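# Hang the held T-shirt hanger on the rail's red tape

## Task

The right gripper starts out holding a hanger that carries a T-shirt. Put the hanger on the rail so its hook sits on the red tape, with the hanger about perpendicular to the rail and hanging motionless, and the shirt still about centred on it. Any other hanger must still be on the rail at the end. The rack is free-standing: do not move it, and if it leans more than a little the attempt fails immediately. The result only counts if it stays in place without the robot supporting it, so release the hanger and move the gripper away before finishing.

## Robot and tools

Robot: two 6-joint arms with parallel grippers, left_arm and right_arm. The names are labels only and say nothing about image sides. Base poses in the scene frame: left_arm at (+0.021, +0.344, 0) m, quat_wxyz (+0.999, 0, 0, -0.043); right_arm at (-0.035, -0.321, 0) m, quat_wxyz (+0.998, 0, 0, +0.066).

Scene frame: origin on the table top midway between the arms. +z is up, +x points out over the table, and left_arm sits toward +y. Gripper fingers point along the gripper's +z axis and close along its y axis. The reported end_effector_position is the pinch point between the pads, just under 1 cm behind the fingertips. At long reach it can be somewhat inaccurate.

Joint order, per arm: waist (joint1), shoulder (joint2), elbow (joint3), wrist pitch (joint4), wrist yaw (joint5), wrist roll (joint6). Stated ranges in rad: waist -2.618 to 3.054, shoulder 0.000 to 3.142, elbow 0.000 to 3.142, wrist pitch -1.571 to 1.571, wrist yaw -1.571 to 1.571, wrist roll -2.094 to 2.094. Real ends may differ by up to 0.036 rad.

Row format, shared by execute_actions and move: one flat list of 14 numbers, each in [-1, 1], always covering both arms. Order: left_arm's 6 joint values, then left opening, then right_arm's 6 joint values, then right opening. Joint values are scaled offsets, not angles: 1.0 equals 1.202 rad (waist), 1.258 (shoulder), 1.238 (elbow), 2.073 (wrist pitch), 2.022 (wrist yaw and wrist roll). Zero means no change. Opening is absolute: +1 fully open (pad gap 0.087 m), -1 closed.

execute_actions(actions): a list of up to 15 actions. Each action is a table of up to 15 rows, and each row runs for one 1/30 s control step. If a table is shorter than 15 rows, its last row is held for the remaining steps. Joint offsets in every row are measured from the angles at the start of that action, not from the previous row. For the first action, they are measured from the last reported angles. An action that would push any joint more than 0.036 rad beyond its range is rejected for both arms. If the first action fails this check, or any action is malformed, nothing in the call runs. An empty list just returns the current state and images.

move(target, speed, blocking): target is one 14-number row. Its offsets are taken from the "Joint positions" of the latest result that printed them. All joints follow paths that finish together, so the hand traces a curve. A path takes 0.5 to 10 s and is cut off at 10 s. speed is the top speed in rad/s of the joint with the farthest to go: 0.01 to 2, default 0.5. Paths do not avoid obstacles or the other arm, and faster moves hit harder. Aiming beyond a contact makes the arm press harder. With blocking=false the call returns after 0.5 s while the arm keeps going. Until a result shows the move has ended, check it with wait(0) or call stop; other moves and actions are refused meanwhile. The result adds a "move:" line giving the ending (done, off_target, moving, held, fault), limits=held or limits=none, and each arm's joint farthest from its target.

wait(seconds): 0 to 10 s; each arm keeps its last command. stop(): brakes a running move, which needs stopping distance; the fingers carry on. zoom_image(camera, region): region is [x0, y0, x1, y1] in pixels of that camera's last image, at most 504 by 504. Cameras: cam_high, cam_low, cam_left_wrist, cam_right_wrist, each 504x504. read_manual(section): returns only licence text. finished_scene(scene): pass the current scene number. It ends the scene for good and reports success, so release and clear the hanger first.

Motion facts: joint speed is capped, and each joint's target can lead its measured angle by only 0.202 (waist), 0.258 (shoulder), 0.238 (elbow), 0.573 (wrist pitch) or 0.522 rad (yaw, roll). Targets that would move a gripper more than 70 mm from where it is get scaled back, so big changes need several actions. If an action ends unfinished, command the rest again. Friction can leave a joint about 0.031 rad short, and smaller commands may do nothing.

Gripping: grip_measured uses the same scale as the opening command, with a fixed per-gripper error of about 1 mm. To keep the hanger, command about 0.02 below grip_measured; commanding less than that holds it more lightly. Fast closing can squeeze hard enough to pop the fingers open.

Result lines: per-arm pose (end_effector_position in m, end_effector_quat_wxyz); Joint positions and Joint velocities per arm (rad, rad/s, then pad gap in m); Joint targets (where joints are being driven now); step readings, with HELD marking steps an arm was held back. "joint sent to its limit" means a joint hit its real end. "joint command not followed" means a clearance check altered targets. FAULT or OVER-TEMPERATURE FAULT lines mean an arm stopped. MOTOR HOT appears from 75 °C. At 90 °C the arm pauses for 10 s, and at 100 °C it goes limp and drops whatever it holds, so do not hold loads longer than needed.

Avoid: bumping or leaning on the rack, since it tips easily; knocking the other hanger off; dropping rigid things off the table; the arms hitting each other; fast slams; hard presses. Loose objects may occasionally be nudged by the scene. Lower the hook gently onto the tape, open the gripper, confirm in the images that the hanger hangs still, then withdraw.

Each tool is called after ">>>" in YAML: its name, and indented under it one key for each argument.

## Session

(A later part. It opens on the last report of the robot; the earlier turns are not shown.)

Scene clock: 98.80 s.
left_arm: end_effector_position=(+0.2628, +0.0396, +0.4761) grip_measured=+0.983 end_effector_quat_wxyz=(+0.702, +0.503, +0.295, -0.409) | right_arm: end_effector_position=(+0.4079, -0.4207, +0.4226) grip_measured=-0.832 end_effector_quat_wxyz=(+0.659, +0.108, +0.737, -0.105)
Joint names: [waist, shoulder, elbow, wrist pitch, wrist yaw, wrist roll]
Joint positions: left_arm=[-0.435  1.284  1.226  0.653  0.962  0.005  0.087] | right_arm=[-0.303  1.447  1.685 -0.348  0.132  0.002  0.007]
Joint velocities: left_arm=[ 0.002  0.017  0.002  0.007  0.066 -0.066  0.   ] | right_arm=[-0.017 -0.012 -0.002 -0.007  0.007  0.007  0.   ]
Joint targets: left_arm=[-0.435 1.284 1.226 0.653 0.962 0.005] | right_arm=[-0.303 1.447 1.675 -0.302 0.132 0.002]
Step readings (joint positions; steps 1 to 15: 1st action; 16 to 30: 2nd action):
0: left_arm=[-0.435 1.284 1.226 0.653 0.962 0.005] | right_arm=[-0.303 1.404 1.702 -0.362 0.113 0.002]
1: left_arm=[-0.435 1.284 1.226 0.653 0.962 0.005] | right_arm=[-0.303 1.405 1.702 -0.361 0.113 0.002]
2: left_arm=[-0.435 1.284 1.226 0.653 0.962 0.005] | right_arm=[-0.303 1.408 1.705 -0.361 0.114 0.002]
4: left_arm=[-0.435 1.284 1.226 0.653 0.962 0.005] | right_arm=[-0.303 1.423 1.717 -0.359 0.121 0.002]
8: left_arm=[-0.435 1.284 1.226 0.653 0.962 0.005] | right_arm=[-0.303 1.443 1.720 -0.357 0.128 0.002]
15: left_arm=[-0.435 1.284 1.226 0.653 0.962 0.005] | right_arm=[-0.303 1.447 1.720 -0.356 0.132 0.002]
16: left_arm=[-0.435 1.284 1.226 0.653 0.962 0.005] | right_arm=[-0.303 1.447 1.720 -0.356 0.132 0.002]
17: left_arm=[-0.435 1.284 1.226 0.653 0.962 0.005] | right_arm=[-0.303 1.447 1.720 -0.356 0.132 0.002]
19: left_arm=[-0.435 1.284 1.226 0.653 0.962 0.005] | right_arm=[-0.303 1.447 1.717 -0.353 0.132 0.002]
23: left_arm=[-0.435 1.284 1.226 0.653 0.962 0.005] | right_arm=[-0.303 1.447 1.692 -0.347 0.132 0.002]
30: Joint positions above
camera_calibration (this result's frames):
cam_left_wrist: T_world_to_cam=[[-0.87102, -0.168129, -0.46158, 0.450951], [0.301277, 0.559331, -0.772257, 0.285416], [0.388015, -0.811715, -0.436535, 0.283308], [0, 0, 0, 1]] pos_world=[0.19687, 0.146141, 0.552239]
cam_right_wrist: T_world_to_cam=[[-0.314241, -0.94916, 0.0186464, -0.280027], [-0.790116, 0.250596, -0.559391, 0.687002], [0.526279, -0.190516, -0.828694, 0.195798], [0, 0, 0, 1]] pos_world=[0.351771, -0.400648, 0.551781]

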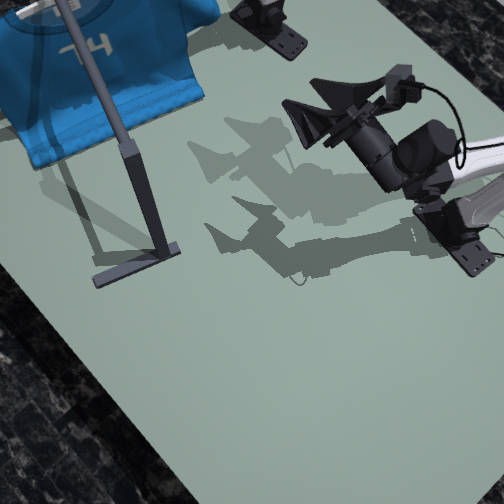

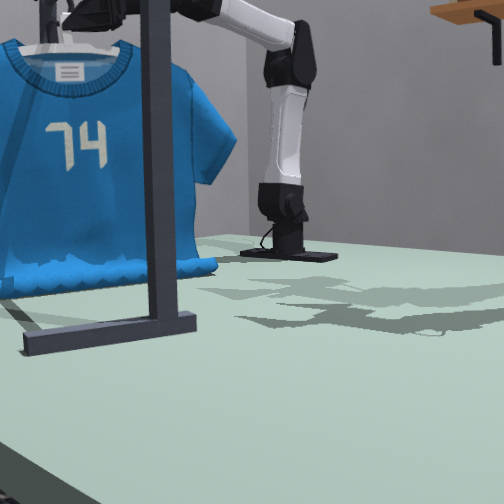

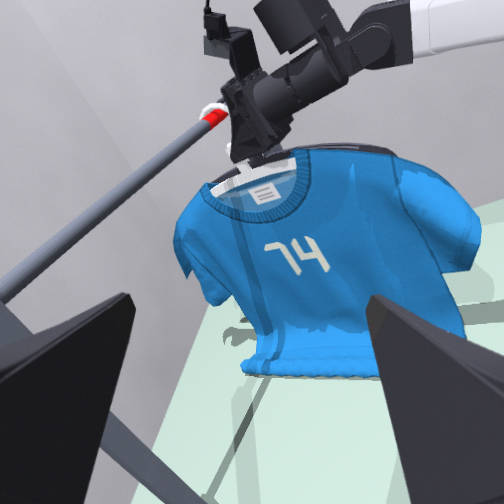

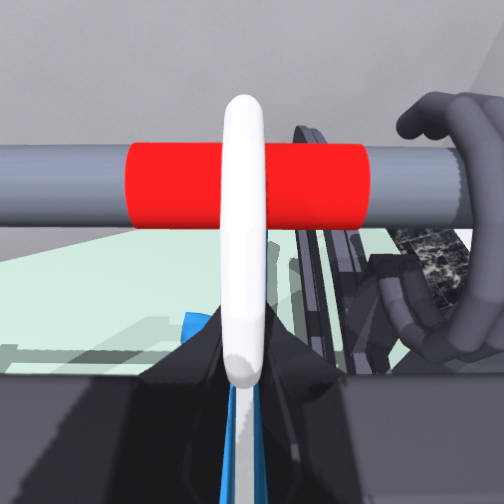

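>>> move:
  target: [0,0,0,0,0,0,1,0,0,0,0,0,0,-0.35]

>>> move:
  target: [0.2,-0.1,0,0,0,0,1,0.05,-0.45,-0.22,-0.08,0,0,-0.35]
  speed: 0.35

>>> wait:
  seconds: 4

Scene clock: 103.13 s.
left_arm: end_effector_position=(+0.2628, +0.0396, +0.4761) grip_measured=+0.983 end_effector_quat_wxyz=(+0.702, +0.503, +0.295, -0.409) | right_arm: end_effector_position=(+0.4077, -0.4206, +0.4219) grip_measured=-0.350 end_effector_quat_wxyz=(+0.658, +0.108, +0.738, -0.105)
Joint names: [waist, shoulder, elbow, wrist pitch, wrist yaw, wrist roll]
Joint positions: left_arm=[-0.435  1.284  1.226  0.653  0.962  0.005  0.087] | right_arm=[-0.303  1.447  1.685 -0.351  0.132  0.002  0.028]
Joint velocities: left_arm=[-0.007 -0.012 -0.002 -0.037  0.007  0.007  0.   ] | right_arm=[ 0.012  0.002  0.002 -0.081  0.007 -0.022  0.   ]
Joint targets: left_arm=[-0.435 1.284 1.226 0.653 0.962 0.005] | right_arm=[-0.303 1.447 1.685 -0.348 0.132 0.002]
move: done; limits=none; left_arm: farthest joint: the waist, 0.000 radians from its target (0.000 radians at the start); right_arm: farthest joint: the wrist pitch, 0.003 radians from its target (0.000 radians at the start)
camera_calibration (this result's frames):
cam_left_wrist: T_world_to_cam=[[-0.87102, -0.168129, -0.46158, 0.450951], [0.301277, 0.559331, -0.772257, 0.285416], [0.388015, -0.811715, -0.436535, 0.283308], [0, 0, 0, 1]] pos_world=[0.19687, 0.146141, 0.552239]
cam_right_wrist: T_world_to_cam=[[-0.314191, -0.949169, 0.0190418, -0.280233], [-0.791585, 0.25085, -0.557196, 0.686269], [0.524096, -0.190139, -0.830163, 0.197033], [0, 0, 0, 1]] pos_world=[0.351929, -0.400676, 0.551292]

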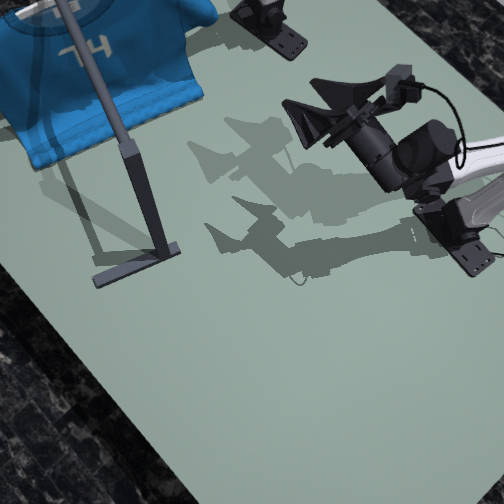

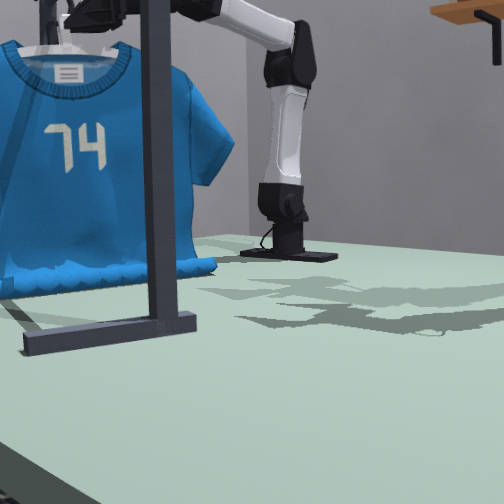

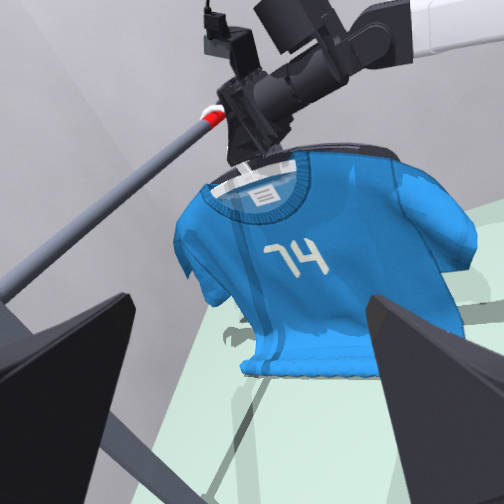

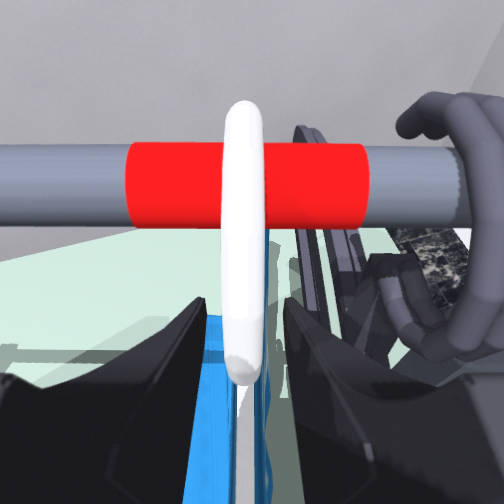

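Scene clock: 105.37 s.
left_arm: end_effector_position=(+0.2864, +0.1143, +0.5108) grip_measured=+0.983 end_effector_quat_wxyz=(+0.769, +0.470, +0.306, -0.307) | right_arm: end_effector_position=(+0.2409, -0.3771, +0.4643) grip_measured=-0.350 end_effector_quat_wxyz=(+0.713, +0.089, +0.690, -0.088)
Joint names: [waist, shoulder, elbow, wrist pitch, wrist yaw, wrist roll]
Joint positions: left_arm=[-0.206  1.176  1.226  0.653  0.962  0.005  0.087] | right_arm=[-0.252  0.89   1.439 -0.516  0.132  0.002  0.028]
Joint velocities: left_arm=[ 0.007 -0.007  0.002  0.051 -0.037 -0.037 -0.   ] | right_arm=[ 0.007 -0.002 -0.002  0.081  0.022  0.022 -0.001]
Joint targets: left_arm=[-0.195 1.158 1.226 0.653 0.962 0.005] | right_arm=[-0.243 0.881 1.412 -0.517 0.132 0.002]
move: off_target (right_arm); limits=none; left_arm: farthest joint: the shoulder, 0.017 radians from its target (0.125 radians at the start); right_arm: farthest joint: the elbow, 0.026 radians from its target (0.272 radians at the start)
camera_calibration (this result's frames):
cam_left_wrist: T_world_to_cam=[[-0.758638, -0.377104, -0.531282, 0.527309], [0.246069, 0.589213, -0.769596, 0.274336], [0.603256, -0.714577, -0.354206, 0.23513], [0, 0, 0, 1]] pos_world=[0.190688, 0.205226, 0.574562]
cam_right_wrist: T_world_to_cam=[[-0.266099, -0.963942, -0.00282952, -0.29916], [-0.713696, 0.198989, -0.671596, 0.581743], [0.647943, -0.176692, -0.740912, 0.261707], [0, 0, 0, 1]] pos_world=[0.16601, -0.357892, 0.583752]

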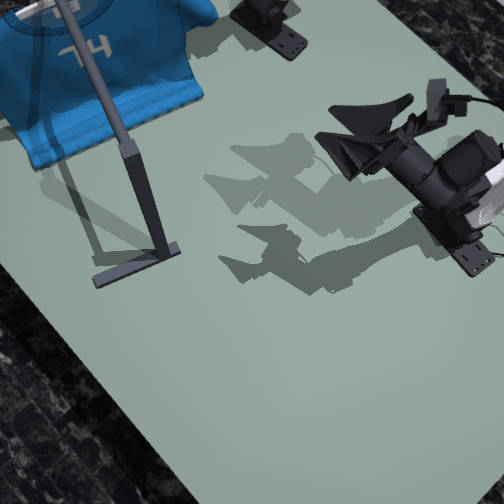

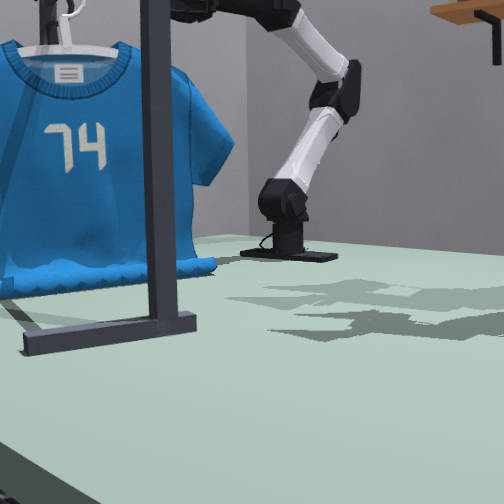

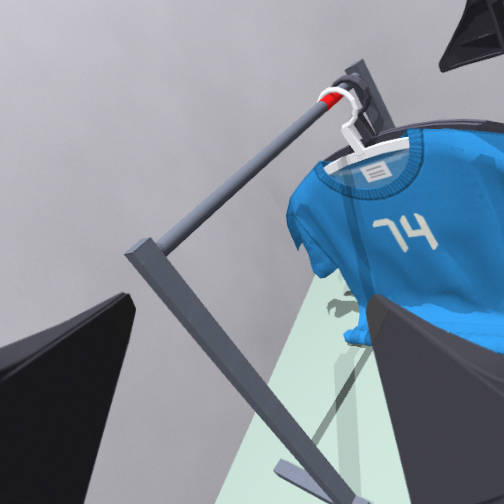

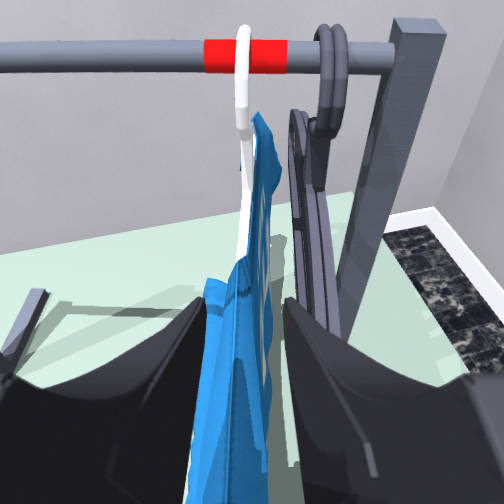

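Scene clock: 109.37 s.
left_arm: end_effector_position=(+0.2864, +0.1143, +0.5108) grip_measured=+0.983 end_effector_quat_wxyz=(+0.769, +0.470, +0.306, -0.307) | right_arm: end_effector_position=(+0.2409, -0.3771, +0.4642) grip_measured=-0.350 end_effector_quat_wxyz=(+0.713, +0.089, +0.690, -0.088)
Joint names: [waist, shoulder, elbow, wrist pitch, wrist yaw, wrist roll]
Joint positions: left_arm=[-0.206  1.176  1.226  0.653  0.962  0.005  0.087] | right_arm=[-0.252  0.89   1.439 -0.516  0.132  0.002  0.028]
Joint velocities: left_arm=[-0.012  0.007  0.002 -0.066 -0.022  0.007 -0.   ] | right_arm=[-0.012 -0.017 -0.007 -0.139  0.051 -0.022  0.   ]
Joint targets: left_arm=[-0.195 1.158 1.226 0.653 0.962 0.005] | right_arm=[-0.243 0.881 1.412 -0.517 0.132 0.002]
wait: 4.00 s; at rest by 0.17 s
camera_calibration (this result's frames):
cam_left_wrist: T_world_to_cam=[[-0.758638, -0.377104, -0.531282, 0.527309], [0.246069, 0.589213, -0.769596, 0.274336], [0.603256, -0.714577, -0.354206, 0.23513], [0, 0, 0, 1]] pos_world=[0.190688, 0.205226, 0.574562]
cam_right_wrist: T_world_to_cam=[[-0.2661, -0.963941, -0.00277259, -0.299188], [-0.71395, 0.19902, -0.671317, 0.581613], [0.647662, -0.176658, -0.741165, 0.261843], [0, 0, 0, 1]] pos_world=[0.166043, -0.357896, 0.583686]

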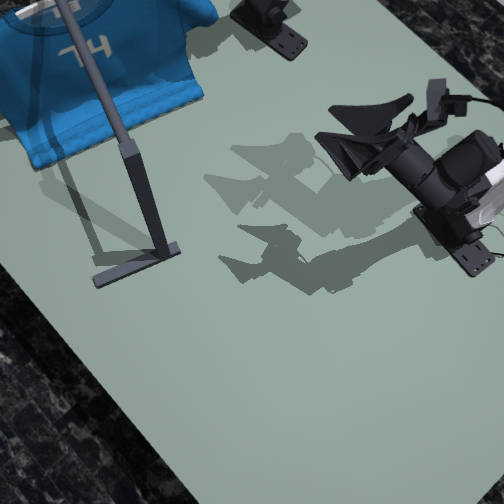

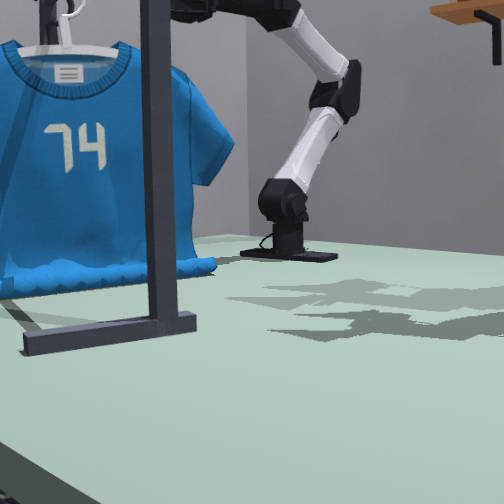

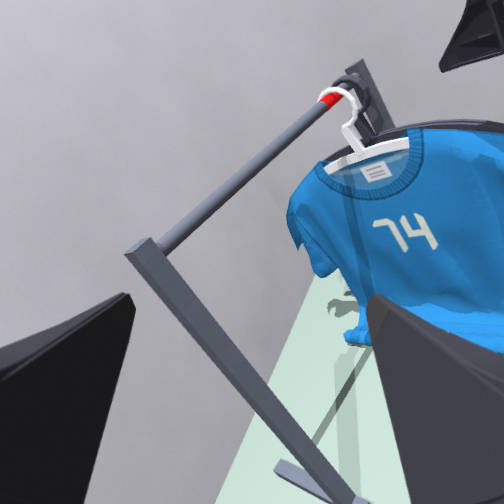

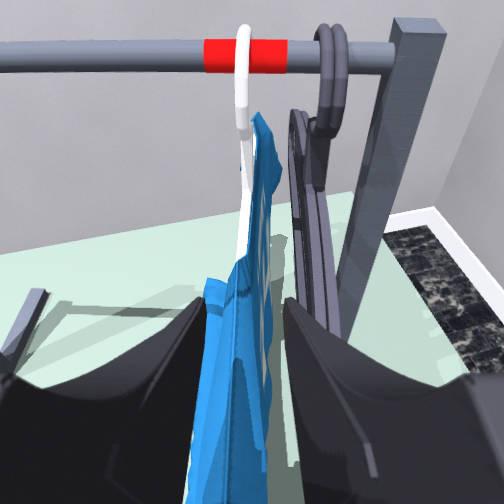

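>>> finished_scene:
  scene: 2

The scene is finished: the task was done.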